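## Task

Bring the charger to the power strip's second socket, counting from the end the cord leaves, and push it in fully and squarely. The strip has to stay flat on the table and the result has to hold on its own, not because a gripper is keeping it there. Finish with both grippers released and pulled away.

## Robot and tools

Robot: two arms, left_arm and right_arm, each ending in a parallel gripper. The names are not image sides; left_arm sits on the +y side. There is one shared scene frame: origin on the table surface midway between the arms, +x reaching out over the table, +z upward. Positions are in metres and orientations are quaternions written w first (qw, qx, qy, qz). In a gripper's own axes the fingers point along +z and close along y. The reported end_effector_position is the spot between the pads with the fingers shut, roughly 2 cm short of the fingertips; closing pushes the tips about 10 mm further along +z.

Row layout, used by both motion tools: 16 numbers. The first 8 are left_arm: x, y, z, qw, qx, qy, qz, opening. The last 8 are right_arm in the same order. Both halves are always sent, even if one arm is idle. x, y, z and the quaternion are an absolute target pose for that gripper in the scene frame, not an offset. Opening runs from -1 (shut) to +1 (fully open, 0.084 m). To keep an arm still, resend the full pose from the last result taken before it stopped, plus its intended opening. To hold an orientation, repeat the same quaternion every row rather than copying a reported one, which drifts.

execute_actions(actions): a list of actions. Each action is a list of 1 to 15 rows, one row per 1/30 s step; if fewer than 15 rows are given, the last is repeated to fill 15 steps. An empty list just reports state and images. Each step the commanded pose is clipped to within 70 mm and 16 degrees of the gripper's measured pose, so far targets take several actions; after an action the arm goes no further than its last clipped pose. Position wins over orientation when both cannot be met. A target more than 0.6 m from the gripper's current position along any of its axes gets the action refused for both arms; a malformed action, or a first action failing that test, rejects the whole call with no motion.

move(target, speed, blocking): target is one 16-number row as above (absolute poses). Each gripper travels in a straight line toward its pose; all paths finish together and last 0.5 to 10 s (cut off at 10 s). speed is the path's top speed in m/s, 0.002 to 0.5, default 0.25; turning is capped at twice that in rad/s. Grippers rotate the short way. Opening is applied at the start. Paths ignore obstacles and the other arm, and real grippers can lag, stray or overshoot speed, most when an arm is near full stretch. Faster contact hits harder; aiming further past a contact presses harder. blocking=false returns after 0.5 s while motion continues; until a result shows it ended, other moves and execute_actions are refused, so use wait or stop. The result adds a move: line with the ending (done, off_target, moving, held, fault), any limits (paced = the sent pose was clipped; held = a check blocked some steps, after which the arm may jump faster), and each gripper's distance from its pose.

wait(seconds): 0 to 10; arms keep their last command and a running move carries on (returns early when it ends). stop(): brakes the running move, needing some distance; fingers keep moving. zoom_image(camera, region): camera is cam_high, cam_low, cam_left_wrist or cam_right_wrist; region is [x0, y0, x1, y1] pixels in that 896x504 image, top-left origin, at most 504 by 504. finished_scene(scene): ends the current scene by its number and reports success; irreversible, so only call it once the plug is seated and the arms are clear.

Results: a state line per arm with gripper position, quaternion and linear/angular velocity; printed positions can be off, more at long reach. Hand target lines show what the controller is currently steering toward. grip_measured is the actual finger opening on the command scale. A pose unreachable line means a clearance check altered or blocked that arm's command. Images come in the order cam_high, cam_low, cam_left_wrist, cam_right_wrist, with calibration (K, distortion, T_world_to_cam) supplied; fixed cameras may be off by a couple of degrees and millimetres.

Gripping: to hold something keep commanding an opening clearly below grip_measured; the lower, the firmer (about 24 N per pad at most, -1 gives full force). Resending grip_measured still squeezes lightly on parts up to about 6 cm. Closing fast can squeeze too hard. Held parts may get brief tugs and loose objects may be nudged, so keep a secure grip.

Avoid: dropping the charger, slamming or shoving hard, knocking anything off the table, tipping the strip, and letting the arms collide. Joint load limits (N m): waist 46, shoulder 46, elbow 27.6, forearm roll 27.6, wrist pitch 18.4, wrist roll 18.4; reaching one causes a torque fault where the arm backs off, stays still for 10 s and skips the rest of the call. Holding loads heats motors: MOTOR HOT appears at 65 °C and at 80 °C the arm is braked (OVER-TEMPERATURE FAULT) until it cools. The robot keeps holding its last command while replies are being written. Smooth, low-effort motion is preferred.

Each tool is called after "Call:" as name([rows], argument=value, ...), one row to a line, values as JSON.

## Session

Call:
execute_actions(actions=[])

Scene clock: 0.00 s.
left_arm: end_effector_position=(+0.5569, +0.5660, +0.1869) grip_measured=+1.00 end_effector_quat_wxyz=(-0.010, +0.476, +0.877, -0.064) end_effector_velocity=(-0.000, +0.000, -0.000) end_effector_angular_velocity=(+0.001, +0.001, -0.000) | right_arm: end_effector_position=(+0.6694, +0.0805, +0.1567) grip_measured=+1.00 end_effector_quat_wxyz=(+0.168, -0.361, +0.917, +0.000) end_effector_velocity=(+0.000, +0.000, +0.002) end_effector_angular_velocity=(+0.002, -0.003, -0.000)
Joint positions: left_arm=[ 0.559  0.551 -1.796 -0.051  1.365 -1.618  0.084] | right_arm=[ 0.546  0.923 -2.193 -0.05   0.936  2.913  0.084]
Joint velocities: left_arm=[ 0.     0.     0.     0.001  0.    -0.    -0.   ] | right_arm=[ 0.    -0.002 -0.001  0.001 -0.     0.    -0.   ]
Hand target (left_arm): +0.557, +0.566, +0.187; -0.010, +0.476, +0.877, -0.064
Hand target (right_arm): +0.669, +0.081, +0.157; +0.168, -0.361, +0.917, +0.000

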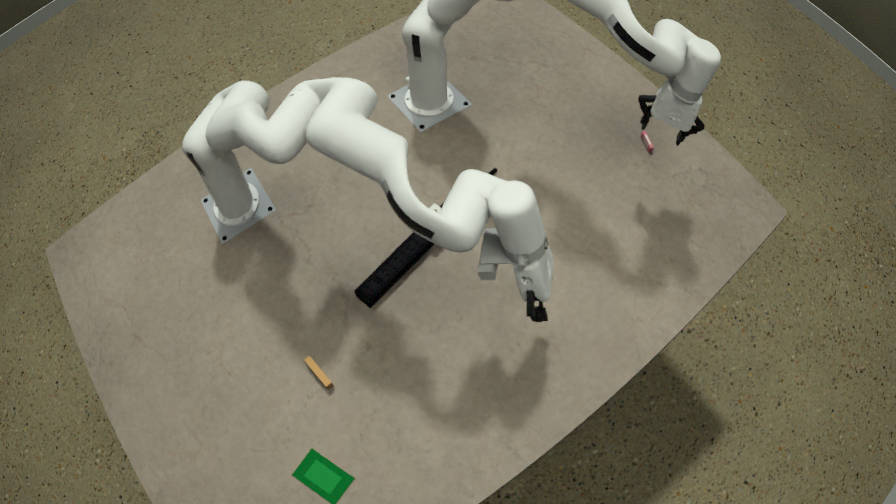

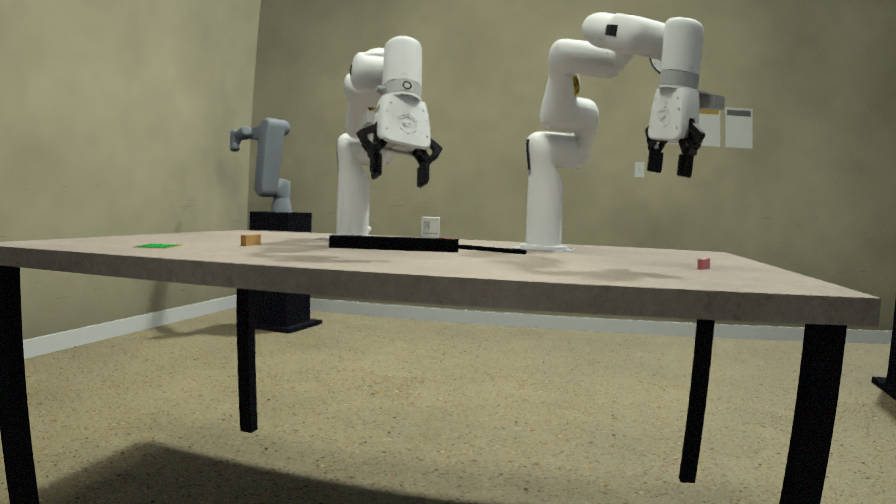

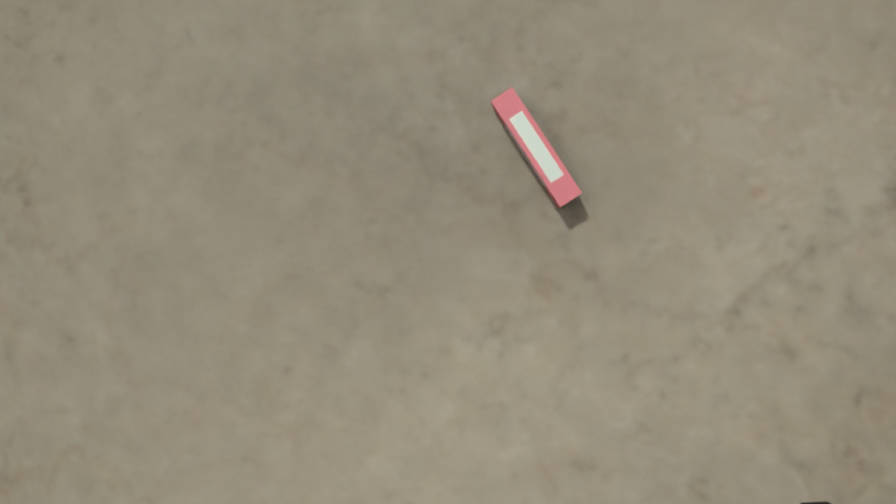

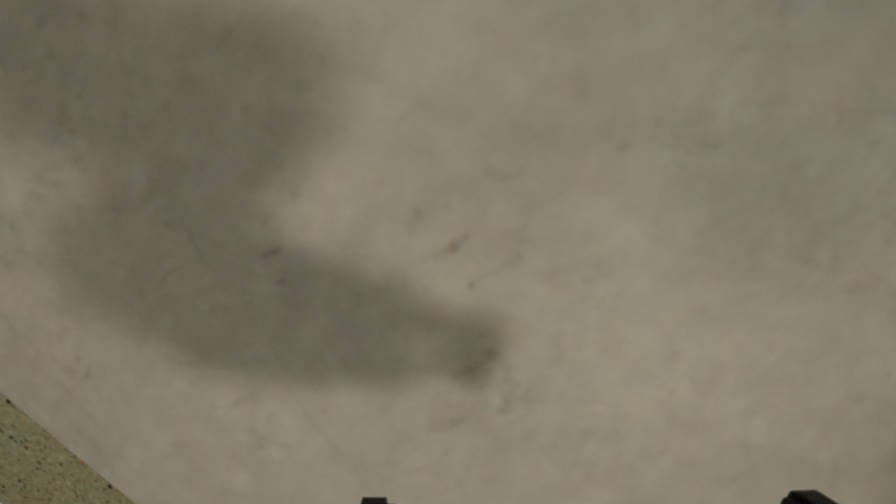

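Call:
move(target=[0.50,0.35,0.30,0,0.622,0.783,0,1, 0.47,-0.22,0.28,0,-0.783,0.622,0,1], speed=0.3)

Scene clock: 20.77 s.
left_arm: end_effector_position=(+0.5008, +0.3502, +0.3001) grip_measured=+1.00 end_effector_quat_wxyz=(-0.001, +0.622, +0.783, -0.000) end_effector_velocity=(+0.000, -0.001, +0.002) end_effector_angular_velocity=(+0.000, -0.004, -0.001) | right_arm: end_effector_position=(+0.4698, -0.2196, +0.2788) grip_measured=+1.00 end_effector_quat_wxyz=(-0.000, +0.783, -0.622, +0.000) end_effector_velocity=(-0.001, -0.002, +0.002) end_effector_angular_velocity=(-0.002, -0.002, +0.004)
Joint positions: left_arm=[ 0.182 -0.047 -1.295  0.001  1.344 -1.66   0.084] | right_arm=[ 0.17  -0.006 -1.28  -0.     1.286  1.465  0.084]
Joint velocities: left_arm=[-0.002 -0.003 -0.001 -0.     0.    -0.001 -0.   ] | right_arm=[-0.003 -0.005 -0.    -0.002  0.003 -0.006  0.   ]
Hand target (left_arm): +0.501, +0.350, +0.300; -0.001, +0.622, +0.783, +0.000
Hand target (right_arm): +0.470, -0.220, +0.279; -0.000, +0.783, -0.622, +0.001
Off the commanded pose (left_arm): 0.001 m, 0 deg.
Off the commanded pose (right_arm): 0.001 m, 0 deg.
move: done
camera_calibration (this result's frames):
cam_left_wrist: T_world_to_cam=[[0.973301, 0.22879, 0.0184635, -0.545364], [0.229159, -0.973158, -0.0212254, 0.303698], [0.0131117, 0.0248898, -0.999604, 0.416172], [0, 0, 0, 1]] pos_world=[0.455752, 0.409961, 0.432523]
cam_right_wrist: T_world_to_cam=[[-0.973493, -0.22838, 0.0123845, 0.430341], [-0.228467, 0.973532, -0.00613389, 0.390957], [-0.0106559, -0.00880076, -0.999904, 0.414011], [0, 0, 0, 1]] pos_world=[0.512666, -0.278684, 0.41104]

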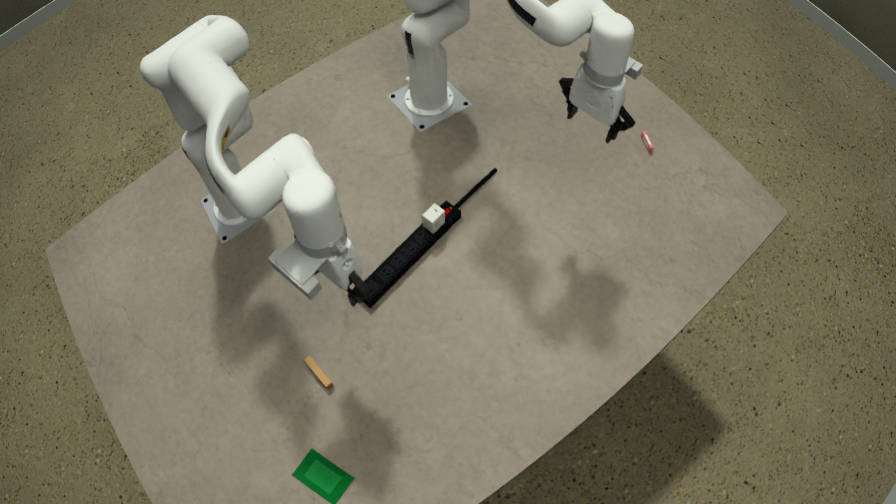

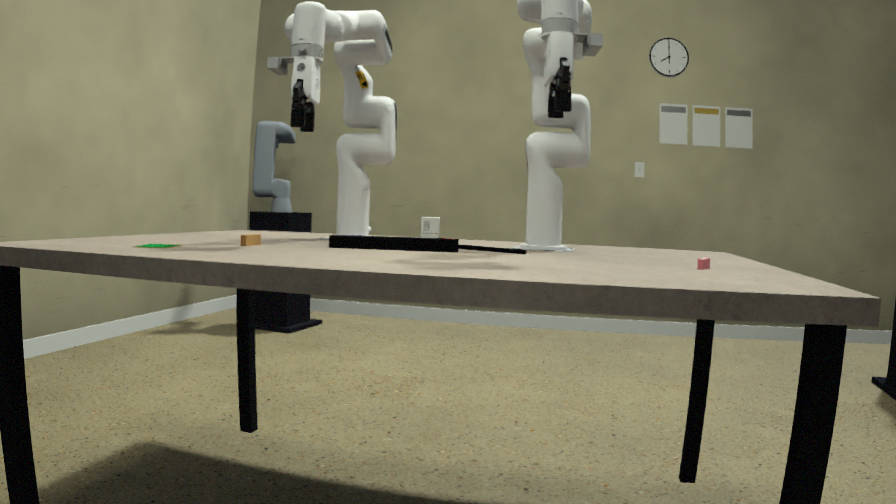

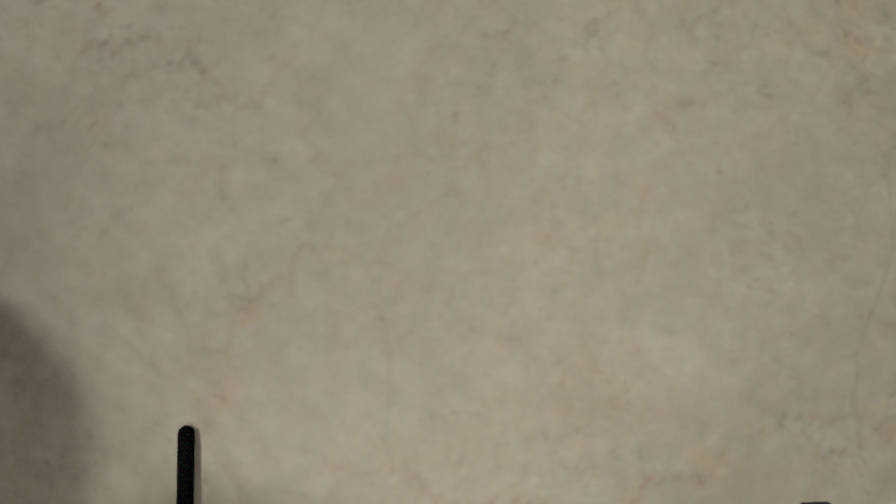

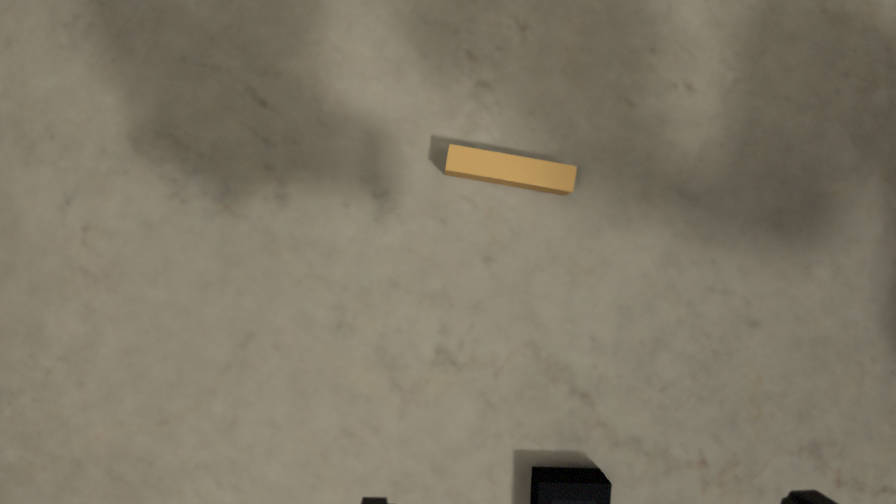

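Call:
move(target=[0.41,-0.04,0.23,0,0.622,0.783,0,1, 0.45,-0.30,0.22,0,-0.783,0.622,0,1], speed=0.3)

Scene clock: 31.40 s.
left_arm: end_effector_position=(+0.4108, -0.0395, +0.2302) grip_measured=+1.00 end_effector_quat_wxyz=(-0.001, +0.622, +0.783, +0.001) end_effector_velocity=(-0.001, -0.002, -0.002) end_effector_angular_velocity=(+0.002, +0.004, +0.000) | right_arm: end_effector_position=(+0.4504, -0.3001, +0.2200) grip_measured=+1.00 end_effector_quat_wxyz=(+0.000, +0.783, -0.622, +0.001) end_effector_velocity=(-0.001, -0.001, -0.001) end_effector_angular_velocity=(-0.001, +0.002, -0.000)
Joint positions: left_arm=[-0.675  0.07  -1.232  0.002  1.164 -2.519  0.084] | right_arm=[-0.001 -0.053 -1.058 -0.001  1.11   1.296  0.084]
Joint velocities: left_arm=[-0.004  0.007 -0.004 -0.001  0.001 -0.004 -0.   ] | right_arm=[-0.001  0.001  0.002 -0.002 -0.001 -0.     0.   ]
Hand target (left_arm): +0.411, -0.040, +0.230; -0.001, +0.622, +0.783, +0.001
Hand target (right_arm): +0.450, -0.300, +0.220; +0.000, +0.783, -0.622, +0.001
Off the commanded pose (left_arm): 0.001 m, 0 deg.
Off the commanded pose (right_arm): 0.000 m, 0 deg.
move: done
camera_calibration (this result's frames):
cam_left_wrist: T_world_to_cam=[[0.973082, 0.229574, 0.0201805, -0.367642], [0.230014, -0.972912, -0.0231592, -0.0562161], [0.0143171, 0.0271776, -0.999528, 0.35679], [0, 0, 0, 1]] pos_world=[0.365569, 0.0200111, 0.362739]
cam_right_wrist: T_world_to_cam=[[-0.973624, -0.227817, 0.0125079, 0.393975], [-0.227913, 0.973657, -0.00689092, 0.464501], [-0.0106086, -0.00955988, -0.999898, 0.354037], [0, 0, 0, 1]] pos_world=[0.493205, -0.359126, 0.352274]

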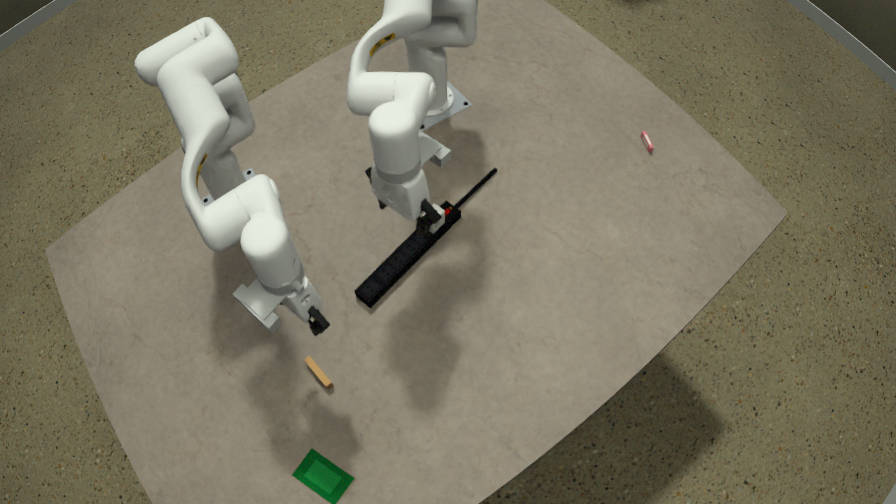

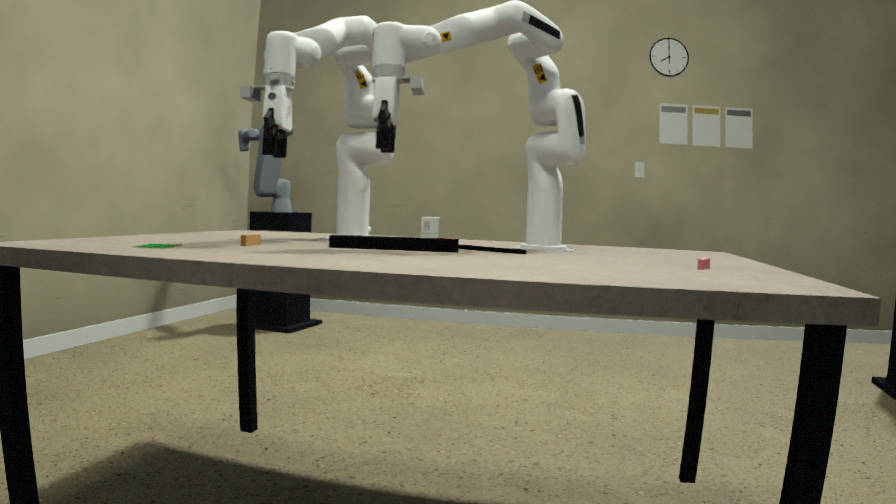

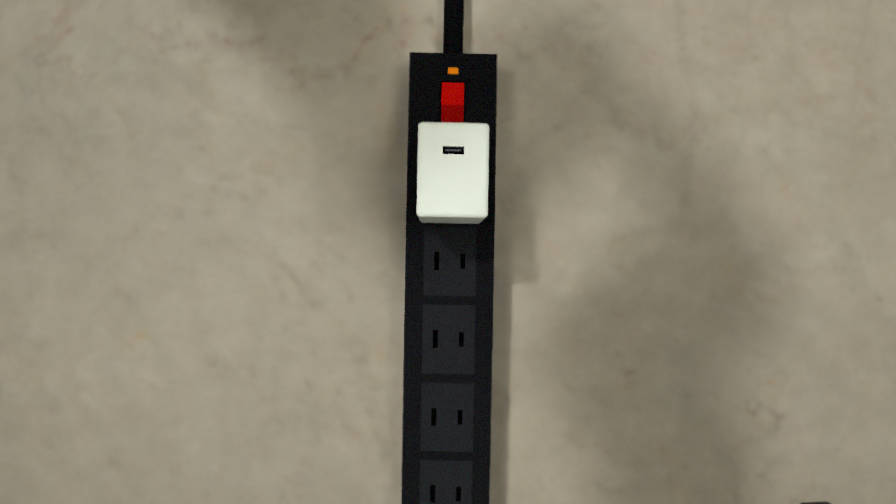

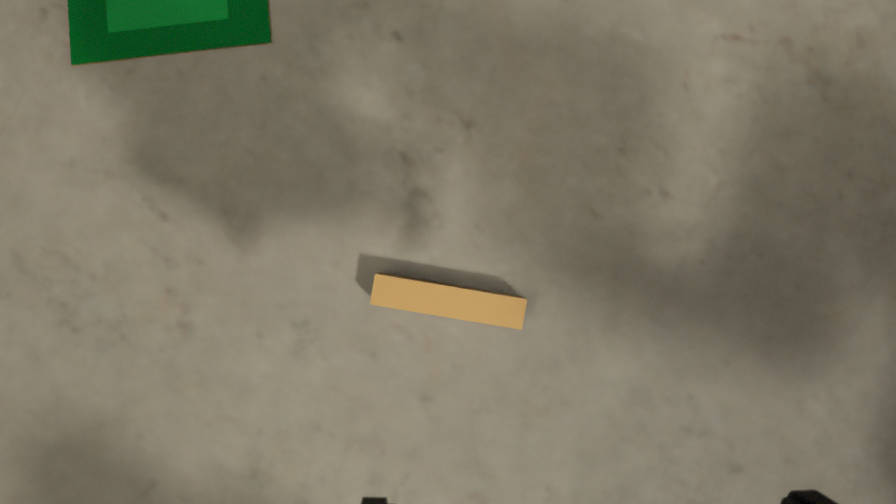

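Call:
zoom_image(camera="cam_left_wrist", region=[350, 30, 550, 290])

Call:
zoom_image(camera="cam_left_wrist", region=[350, 230, 550, 504])

Call:
zoom_image(camera="cam_low", region=[320, 190, 480, 270])

Region (350, 30, 550, 290) of cam_left_wrist's 896x504 image, scaled by 1.938, with more detail than that image has; it fills the left 388 columns of this view, and the rest is white.

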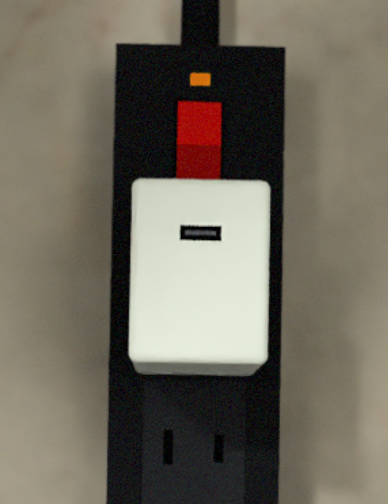

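Region (350, 230, 550, 504) of cam_left_wrist's 896x504 image, scaled by 1.839, with more detail than that image has; it fills the left 368 columns of this view, and the rest is white.

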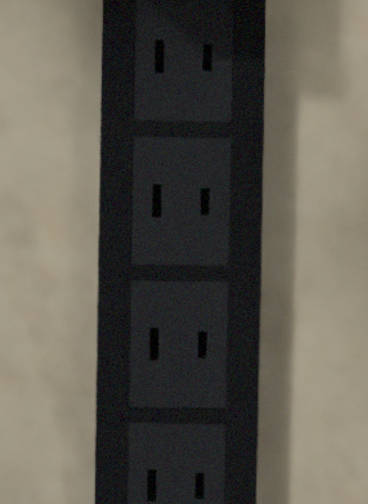

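Region (320, 190, 480, 270) of cam_low's 896x504 image, scaled by 3.150, with more detail than that image has.

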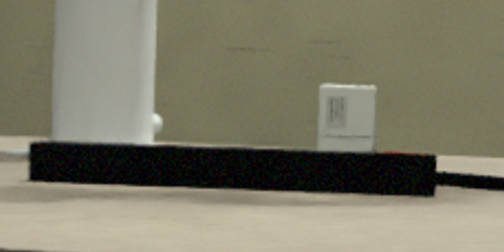

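Call:
move(target=[0.3637,0.0625,0.125,0,0.6273,0.7788,0,0.3, 0.385,-0.065,0.10,-0.2663,0.5895,0.7318,0.2145,-1], speed=0.4)

Scene clock: 73.40 s.
left_arm: end_effector_position=(+0.3631, +0.0626, +0.1255) grip_measured=+0.29 end_effector_quat_wxyz=(+0.000, +0.627, +0.779, +0.000) end_effector_velocity=(-0.000, +0.001, -0.001) end_effector_angular_velocity=(+0.001, +0.001, -0.000) | right_arm: end_effector_position=(+0.3860, -0.0651, +0.1001) grip_measured=-1.00 end_effector_quat_wxyz=(-0.266, +0.590, +0.731, +0.215) end_effector_velocity=(-0.002, +0.001, -0.001) end_effector_angular_velocity=(+0.002, +0.001, +0.008)
Joint positions: left_arm=[-0.558 -0.133 -0.68  -0.     0.812 -2.387  0.056] | right_arm=[ 0.261  0.138 -0.816  0.931  0.929 -2.245  0.   ]
Joint velocities: left_arm=[ 0.001  0.     0.002  0.001 -0.001  0.001 -0.   ] | right_arm=[ 0.002  0.003 -0.     0.001  0.003 -0.007  0.   ]
Hand target (left_arm): +0.363, +0.063, +0.125; +0.000, +0.627, +0.779, +0.000
Hand target (right_arm): +0.386, -0.065, +0.100; -0.266, +0.590, +0.731, +0.215
Off the commanded pose (left_arm): 0.001 m, 0 deg.
Off the commanded pose (right_arm): 0.001 m, 0 deg.
move: done
camera_calibration (this result's frames):
cam_left_wrist: T_world_to_cam=[[0.97615, 0.216167, 0.0200751, -0.34278], [0.216556, -0.976071, -0.019747, 0.0563179], [0.0153261, 0.0236234, -0.999603, 0.249847], [0, 0, 0, 1]] pos_world=[0.31858, 0.123166, 0.257741]
cam_right_wrist: T_world_to_cam=[[0.979012, 0.203413, 0.0125664, -0.339277], [0.163042, -0.744732, -0.647141, 0.0215765], [-0.122278, 0.635608, -0.762267, 0.296985], [0, 0, 0, 1]] pos_world=[0.364954, -0.103684, 0.244608]

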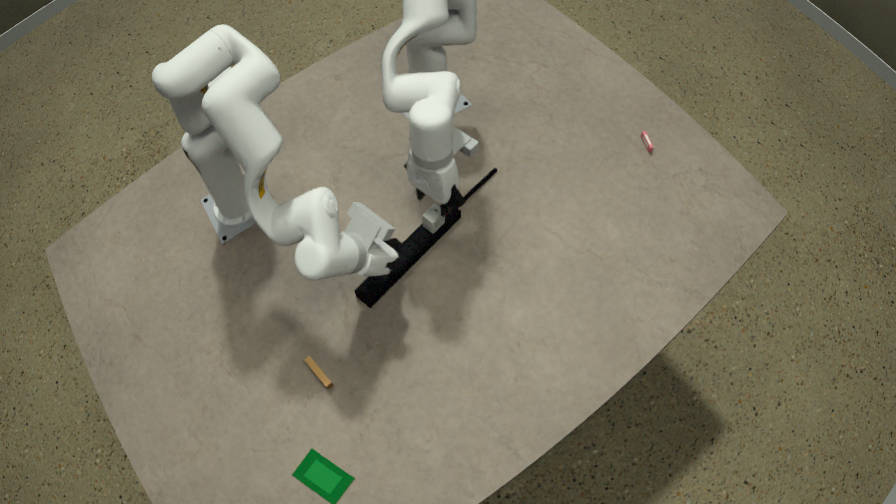

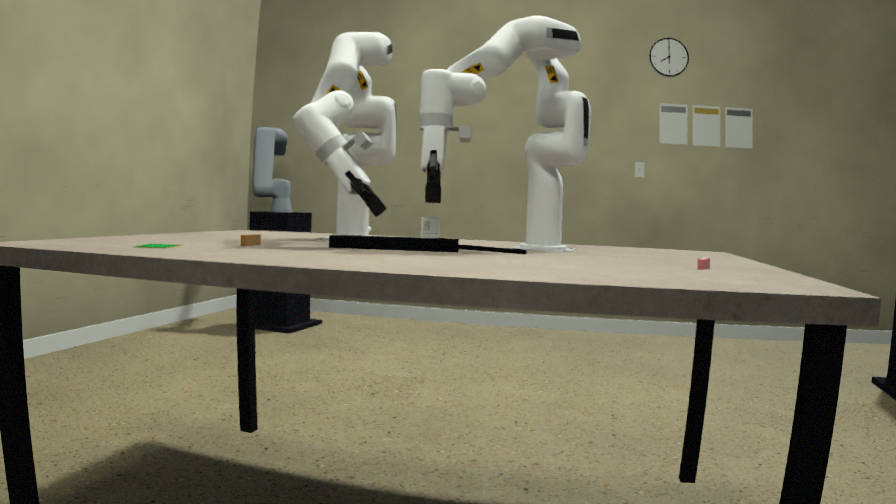

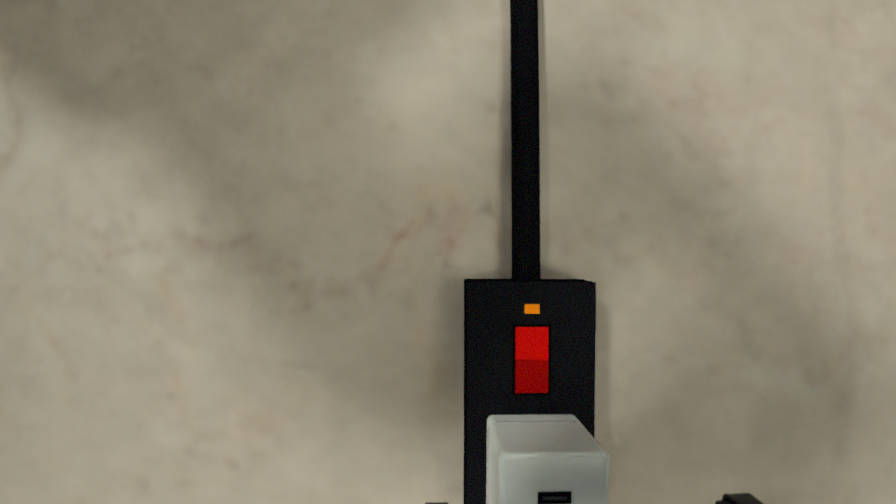

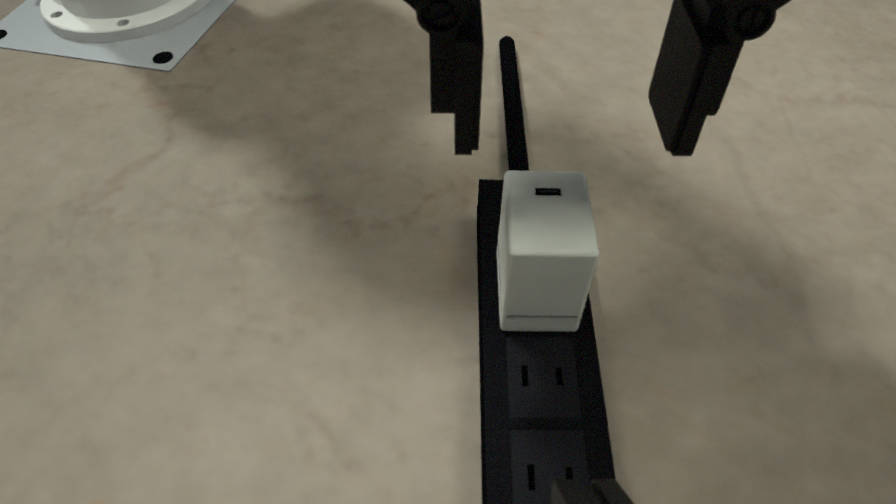

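Call:
move(target=[0.3640,0.0610,0.058,0,0.6273,0.7788,0,0.3, 0.3895,-0.0407,0.064,-0.2663,0.5895,0.7318,0.2145,-1], speed=0.1)

Scene clock: 82.87 s.
left_arm: end_effector_position=(+0.3640, +0.0611, +0.0585) grip_measured=+0.29 end_effector_quat_wxyz=(+0.000, +0.627, +0.779, +0.000) end_effector_velocity=(-0.000, +0.000, -0.002) end_effector_angular_velocity=(+0.001, +0.001, -0.001) | right_arm: end_effector_position=(+0.3897, -0.0407, +0.0642) grip_measured=-1.00 end_effector_quat_wxyz=(-0.266, +0.590, +0.732, +0.215) end_effector_velocity=(+0.001, +0.001, -0.001) end_effector_angular_velocity=(+0.000, -0.000, -0.000)
Joint positions: left_arm=[-0.56   0.031 -0.628  0.001  0.596 -2.389  0.056] | right_arm=[ 0.328  0.255 -0.853  1.018  0.854 -2.301  0.   ]
Joint velocities: left_arm=[-0.     0.005  0.002  0.    -0.006  0.    -0.   ] | right_arm=[ 0.001  0.005 -0.003  0.002 -0.002 -0.002  0.   ]
Hand target (left_arm): +0.364, +0.061, +0.058; -0.000, +0.627, +0.779, +0.000
Hand target (right_arm): +0.390, -0.041, +0.064; -0.266, +0.590, +0.732, +0.214
Off the commanded pose (left_arm): 0.001 m, 0 deg.
Off the commanded pose (right_arm): 0.000 m, 0 deg.
move: done
camera_calibration (this result's frames):
cam_left_wrist: T_world_to_cam=[[0.976203, 0.215872, 0.020658, -0.34204], [0.216273, -0.976134, -0.0196802, 0.0534325], [0.0159166, 0.0236797, -0.999593, 0.182745], [0, 0, 0, 1]] pos_world=[0.319436, 0.121667, 0.190788]
cam_right_wrist: T_world_to_cam=[[0.978472, 0.206054, 0.0115836, -0.347101], [0.164434, -0.744458, -0.647105, 0.015303], [-0.124715, 0.635078, -0.762313, 0.255527], [0, 0, 0, 1]] pos_world=[0.36898, -0.0793658, 0.208715]

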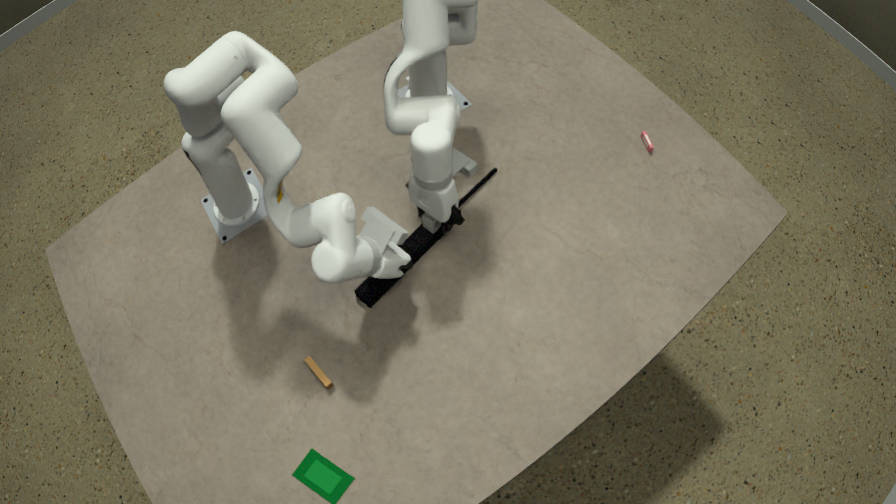

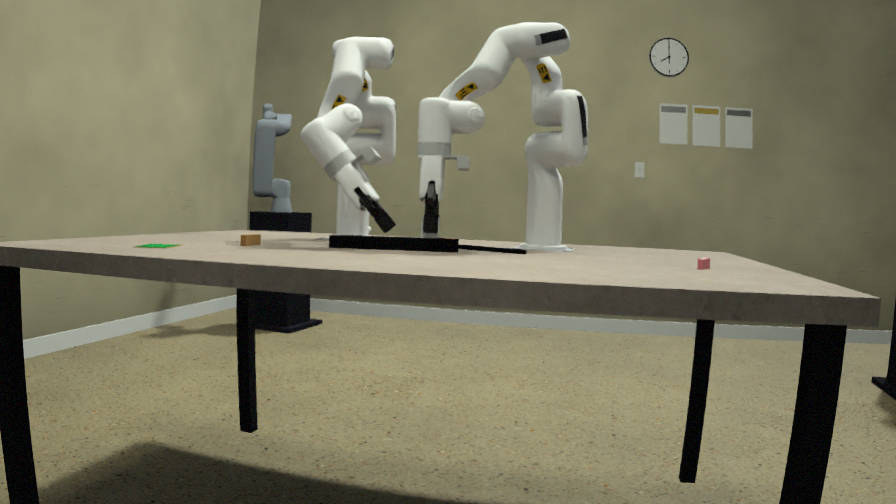

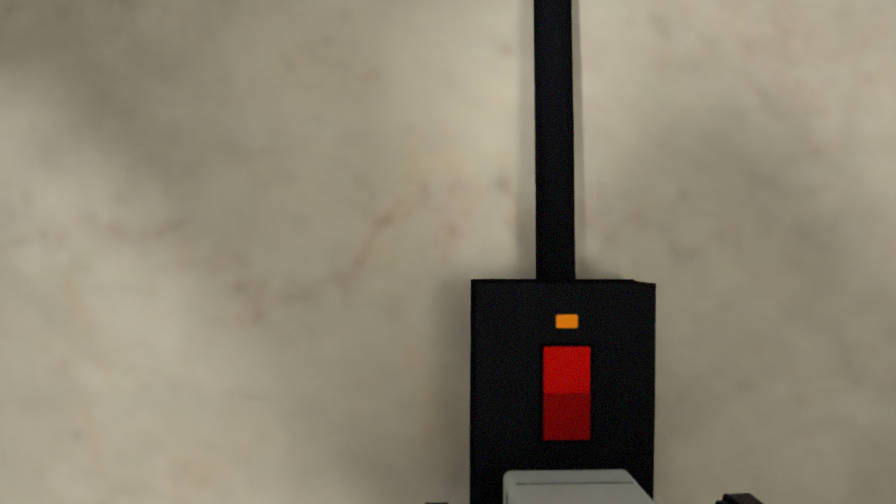

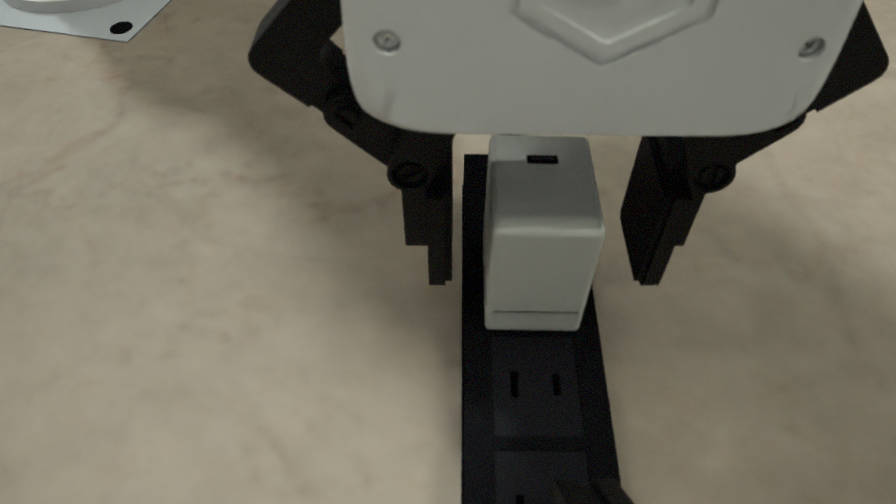

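Call:
execute_actions([
  [[0.3635,0.0609,0.057,0,0.6273,0.7788,0,0.2, 0.3895,-0.0407,0.063,-0.2663,0.5895,0.7318,0.2145,-1],[0.3630,0.0608,0.0565,0,0.6273,0.7788,0,0.1, 0.3895,-0.0407,0.062,-0.2663,0.5895,0.7318,0.2145,-1],[0.3623,0.0606,0.056,0,0.6273,0.7788,0,0.0, 0.3895,-0.0407,0.061,-0.2663,0.5895,0.7318,0.2145,-1],[0.3623,0.0606,0.056,0,0.6273,0.7788,0,-0.1, 0.3895,-0.0407,0.060,-0.2663,0.5895,0.7318,0.2145,-1],[0.3623,0.0606,0.056,0,0.6273,0.7788,0,-0.2, 0.3895,-0.0407,0.059,-0.2663,0.5895,0.7318,0.2145,-1]],
  [[0.3623,0.0606,0.056,0,0.6273,0.7788,0,-0.25, 0.3895,-0.0407,0.058,-0.2663,0.5895,0.7318,0.2145,-1],[0.3623,0.0606,0.056,0,0.6273,0.7788,0,-0.28, 0.3895,-0.0407,0.058,-0.2663,0.5895,0.7318,0.2145,-1],[0.3623,0.0606,0.056,0,0.6273,0.7788,0,-0.31, 0.3895,-0.0407,0.058,-0.2663,0.5895,0.7318,0.2145,-1],[0.3623,0.0606,0.056,0,0.6273,0.7788,0,-0.34, 0.3895,-0.0407,0.058,-0.2663,0.5895,0.7318,0.2145,-1],[0.3623,0.0606,0.056,0,0.6273,0.7788,0,-0.37, 0.3895,-0.0407,0.058,-0.2663,0.5895,0.7318,0.2145,-1],[0.3623,0.0606,0.056,0,0.6273,0.7788,0,-0.4, 0.3895,-0.0407,0.058,-0.2663,0.5895,0.7318,0.2145,-1],[0.3623,0.0606,0.056,0,0.6273,0.7788,0,-0.45, 0.3895,-0.0407,0.058,-0.2663,0.5895,0.7318,0.2145,-1],[0.3623,0.0606,0.056,0,0.6273,0.7788,0,-0.5, 0.3895,-0.0407,0.058,-0.2663,0.5895,0.7318,0.2145,-1],[0.3623,0.0606,0.056,0,0.6273,0.7788,0,-0.6, 0.3895,-0.0407,0.058,-0.2663,0.5895,0.7318,0.2145,-1],[0.3623,0.0606,0.056,0,0.6273,0.7788,0,-0.7, 0.3895,-0.0407,0.058,-0.2663,0.5895,0.7318,0.2145,-1],[0.3623,0.0606,0.056,0,0.6273,0.7788,0,-0.85, 0.3895,-0.0407,0.058,-0.2663,0.5895,0.7318,0.2145,-1],[0.3623,0.0606,0.056,0,0.6273,0.7788,0,-1, 0.3895,-0.0407,0.058,-0.2663,0.5895,0.7318,0.2145,-1]],
])

Call:
move(target=[0.3623,0.0606,0.056,0,0.6273,0.7788,0,-1, 0.3895,-0.0407,0.051,-0.2663,0.5895,0.7318,0.2145,-1], speed=0.015)

Call:
zoom_image(camera="cam_low", region=[320, 170, 480, 260])

Scene clock: 97.63 s.
left_arm: end_effector_position=(+0.3623, +0.0606, +0.0560) grip_measured=-0.32 end_effector_quat_wxyz=(+0.000, +0.627, +0.779, -0.000) end_effector_velocity=(+0.001, +0.001, -0.000) end_effector_angular_velocity=(+0.000, +0.000, +0.003) | right_arm: end_effector_position=(+0.3895, -0.0407, +0.0580) grip_measured=-1.00 end_effector_quat_wxyz=(-0.266, +0.590, +0.732, +0.215) end_effector_velocity=(-0.000, -0.001, -0.000) end_effector_angular_velocity=(-0.002, -0.000, +0.002)
Joint positions: left_arm=[-0.564  0.035 -0.623  0.     0.588 -2.392  0.03 ] | right_arm=[ 0.33   0.27  -0.854  1.029  0.846 -2.316  0.   ]
Joint velocities: left_arm=[ 0.002  0.001 -0.    -0.    -0.    -0.    -0.   ] | right_arm=[-0.001 -0.     0.001 -0.003 -0.    -0.     0.   ]
Hand target (left_arm): +0.362, +0.061, +0.056; -0.000, +0.627, +0.779, +0.000
Hand target (right_arm): +0.390, -0.041, +0.058; -0.266, +0.590, +0.732, +0.215
Off the commanded pose (left_arm): 0.000 m, 0 deg.
Off the commanded pose (right_arm): 0.000 m, 0 deg.
camera_calibration (this result's frames):
cam_left_wrist: T_world_to_cam=[[0.976299, 0.215516, 0.0198492, -0.340151], [0.215903, -0.97621, -0.019992, 0.0533705], [0.0150684, 0.0238037, -0.999603, 0.180588], [0, 0, 0, 1]] pos_world=[0.317845, 0.12111, 0.188335]
cam_right_wrist: T_world_to_cam=[[0.978422, 0.206304, 0.0113659, -0.346763], [0.164491, -0.744467, -0.64708, 0.0113259], [-0.125034, 0.634987, -0.762338, 0.250889], [0, 0, 0, 1]] pos_world=[0.368788, -0.079341, 0.202532]

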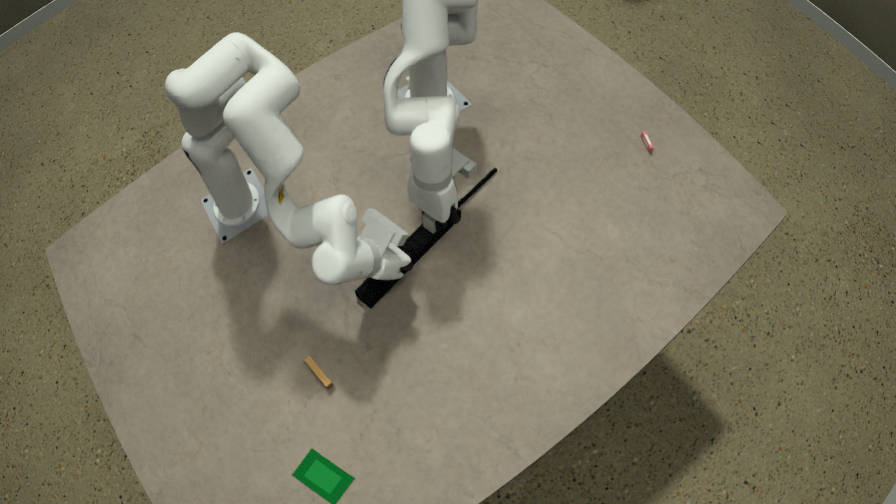

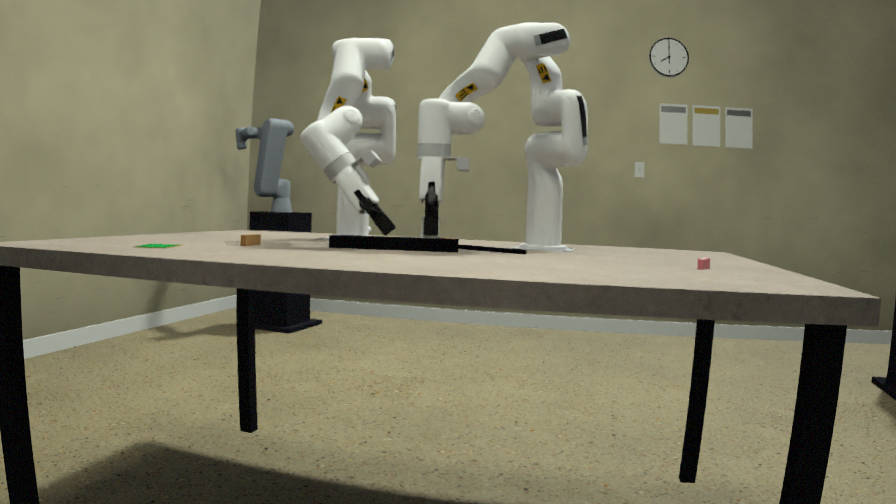

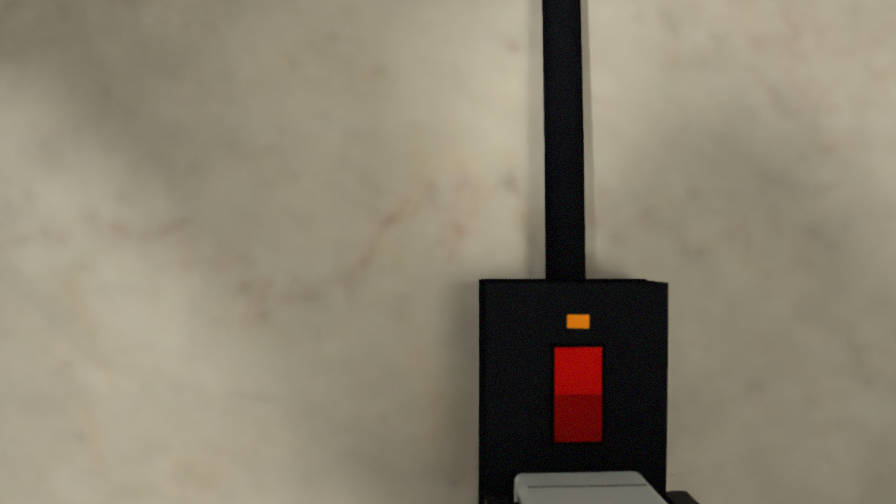

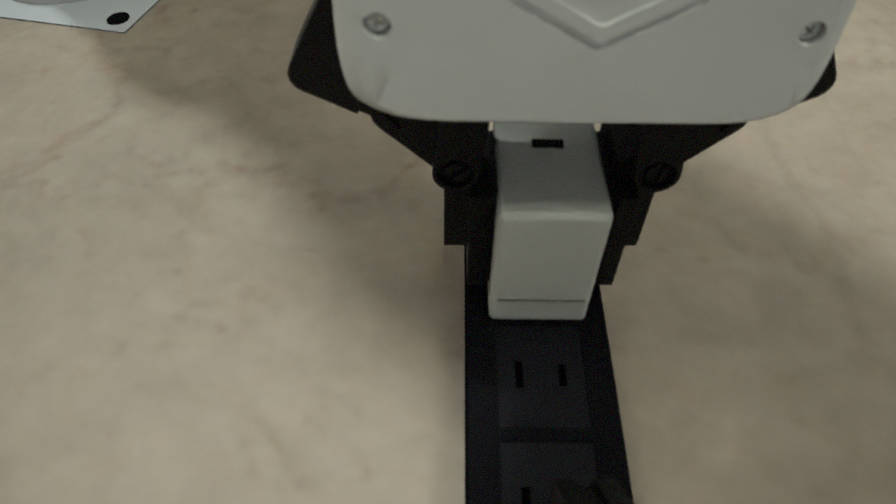

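Scene clock: 98.33 s.
left_arm: end_effector_position=(+0.3625, +0.0607, +0.0560) grip_measured=-0.32 end_effector_quat_wxyz=(+0.000, +0.627, +0.779, +0.000) end_effector_velocity=(-0.000, -0.000, -0.000) end_effector_angular_velocity=(-0.000, +0.001, +0.001) | right_arm: end_effector_position=(+0.3908, -0.0400, +0.0534) grip_measured=-1.00 end_effector_quat_wxyz=(-0.266, +0.589, +0.732, +0.217) end_effector_velocity=(-0.000, -0.001, -0.003) end_effector_angular_velocity=(-0.003, +0.000, +0.000)
Joint positions: left_arm=[-0.563  0.035 -0.623  0.     0.588 -2.392  0.03 ] | right_arm=[ 0.331  0.286 -0.859  1.042  0.839 -2.333  0.   ]
Joint velocities: left_arm=[-0.     0.     0.    -0.001  0.     0.     0.   ] | right_arm=[ 0.     0.006 -0.     0.001 -0.004 -0.004  0.   ]
Hand target (left_arm): +0.362, +0.061, +0.056; +0.000, +0.627, +0.779, +0.000
Hand target (right_arm): +0.390, -0.041, +0.051; -0.266, +0.590, +0.732, +0.214
Off the commanded pose (left_arm): 0.000 m, 0 deg.
Off the commanded pose (right_arm): 0.003 m, 0 deg.
move: done
camera_calibration (this result's frames):
cam_left_wrist: T_world_to_cam=[[0.976186, 0.216007, 0.0200448, -0.340374], [0.216397, -0.976102, -0.0199364, 0.0532933], [0.0152594, 0.0237993, -0.9996, 0.180507], [0, 0, 0, 1]] pos_world=[0.317981, 0.121247, 0.18832]
cam_right_wrist: T_world_to_cam=[[0.978281, 0.206696, 0.0155913, -0.348318], [0.167236, -0.742599, -0.64852, 0.00775083], [-0.122469, 0.637042, -0.761038, 0.246074], [0, 0, 0, 1]] pos_world=[0.369593, -0.0790075, 0.197729]

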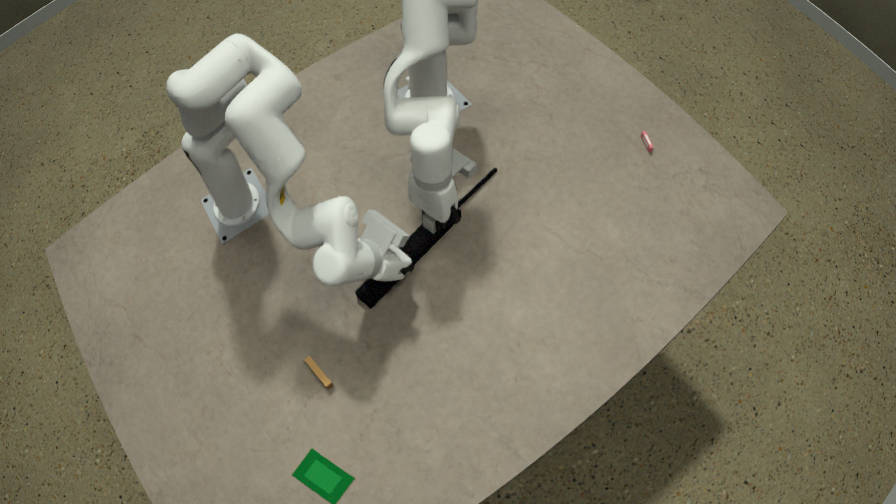

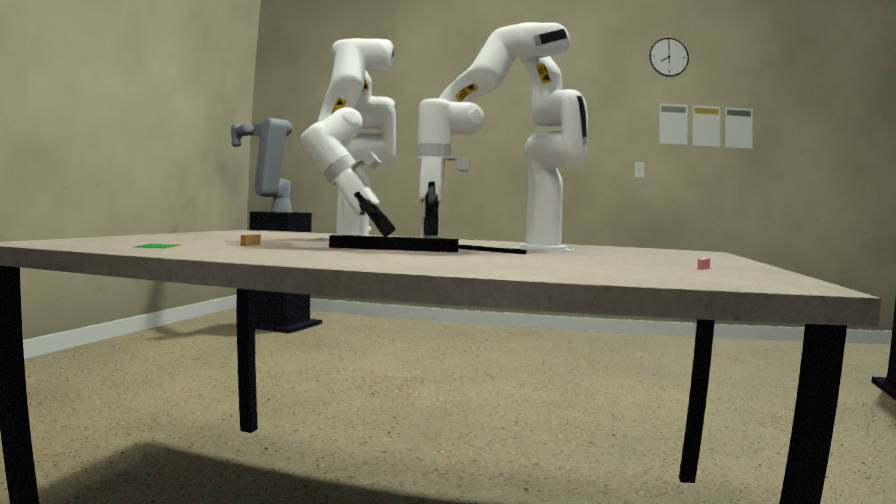

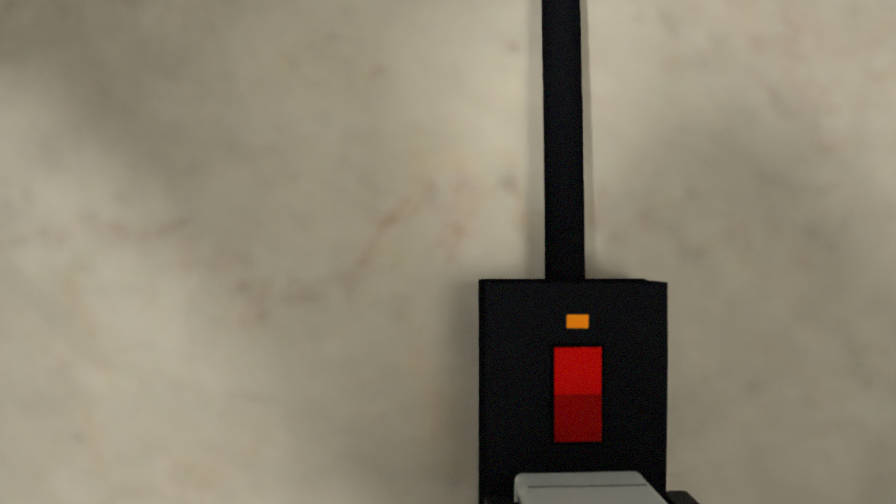

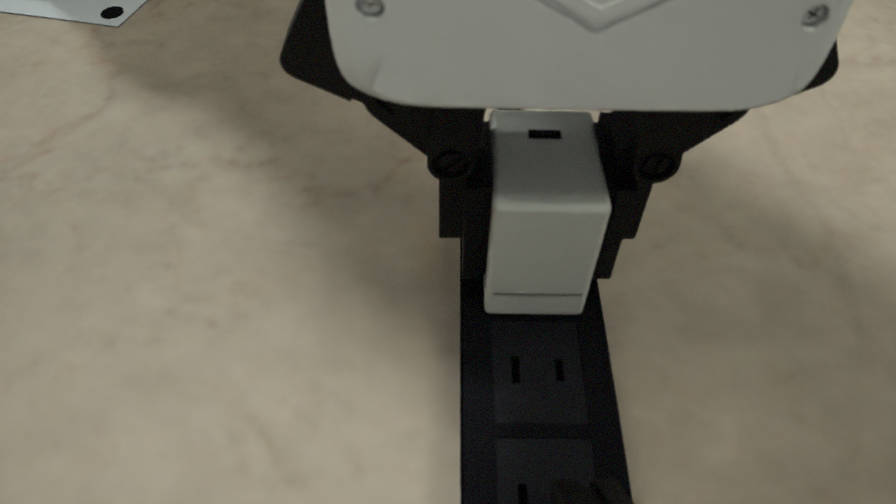

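Region (320, 170, 480, 260) of cam_low's 896x504 image, scaled by 3.150, with more detail than that image has; it fills the top 284 rows of this view, and the rest is white.

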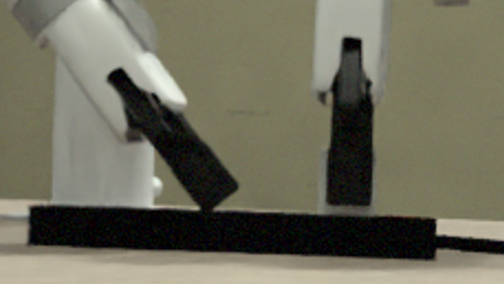

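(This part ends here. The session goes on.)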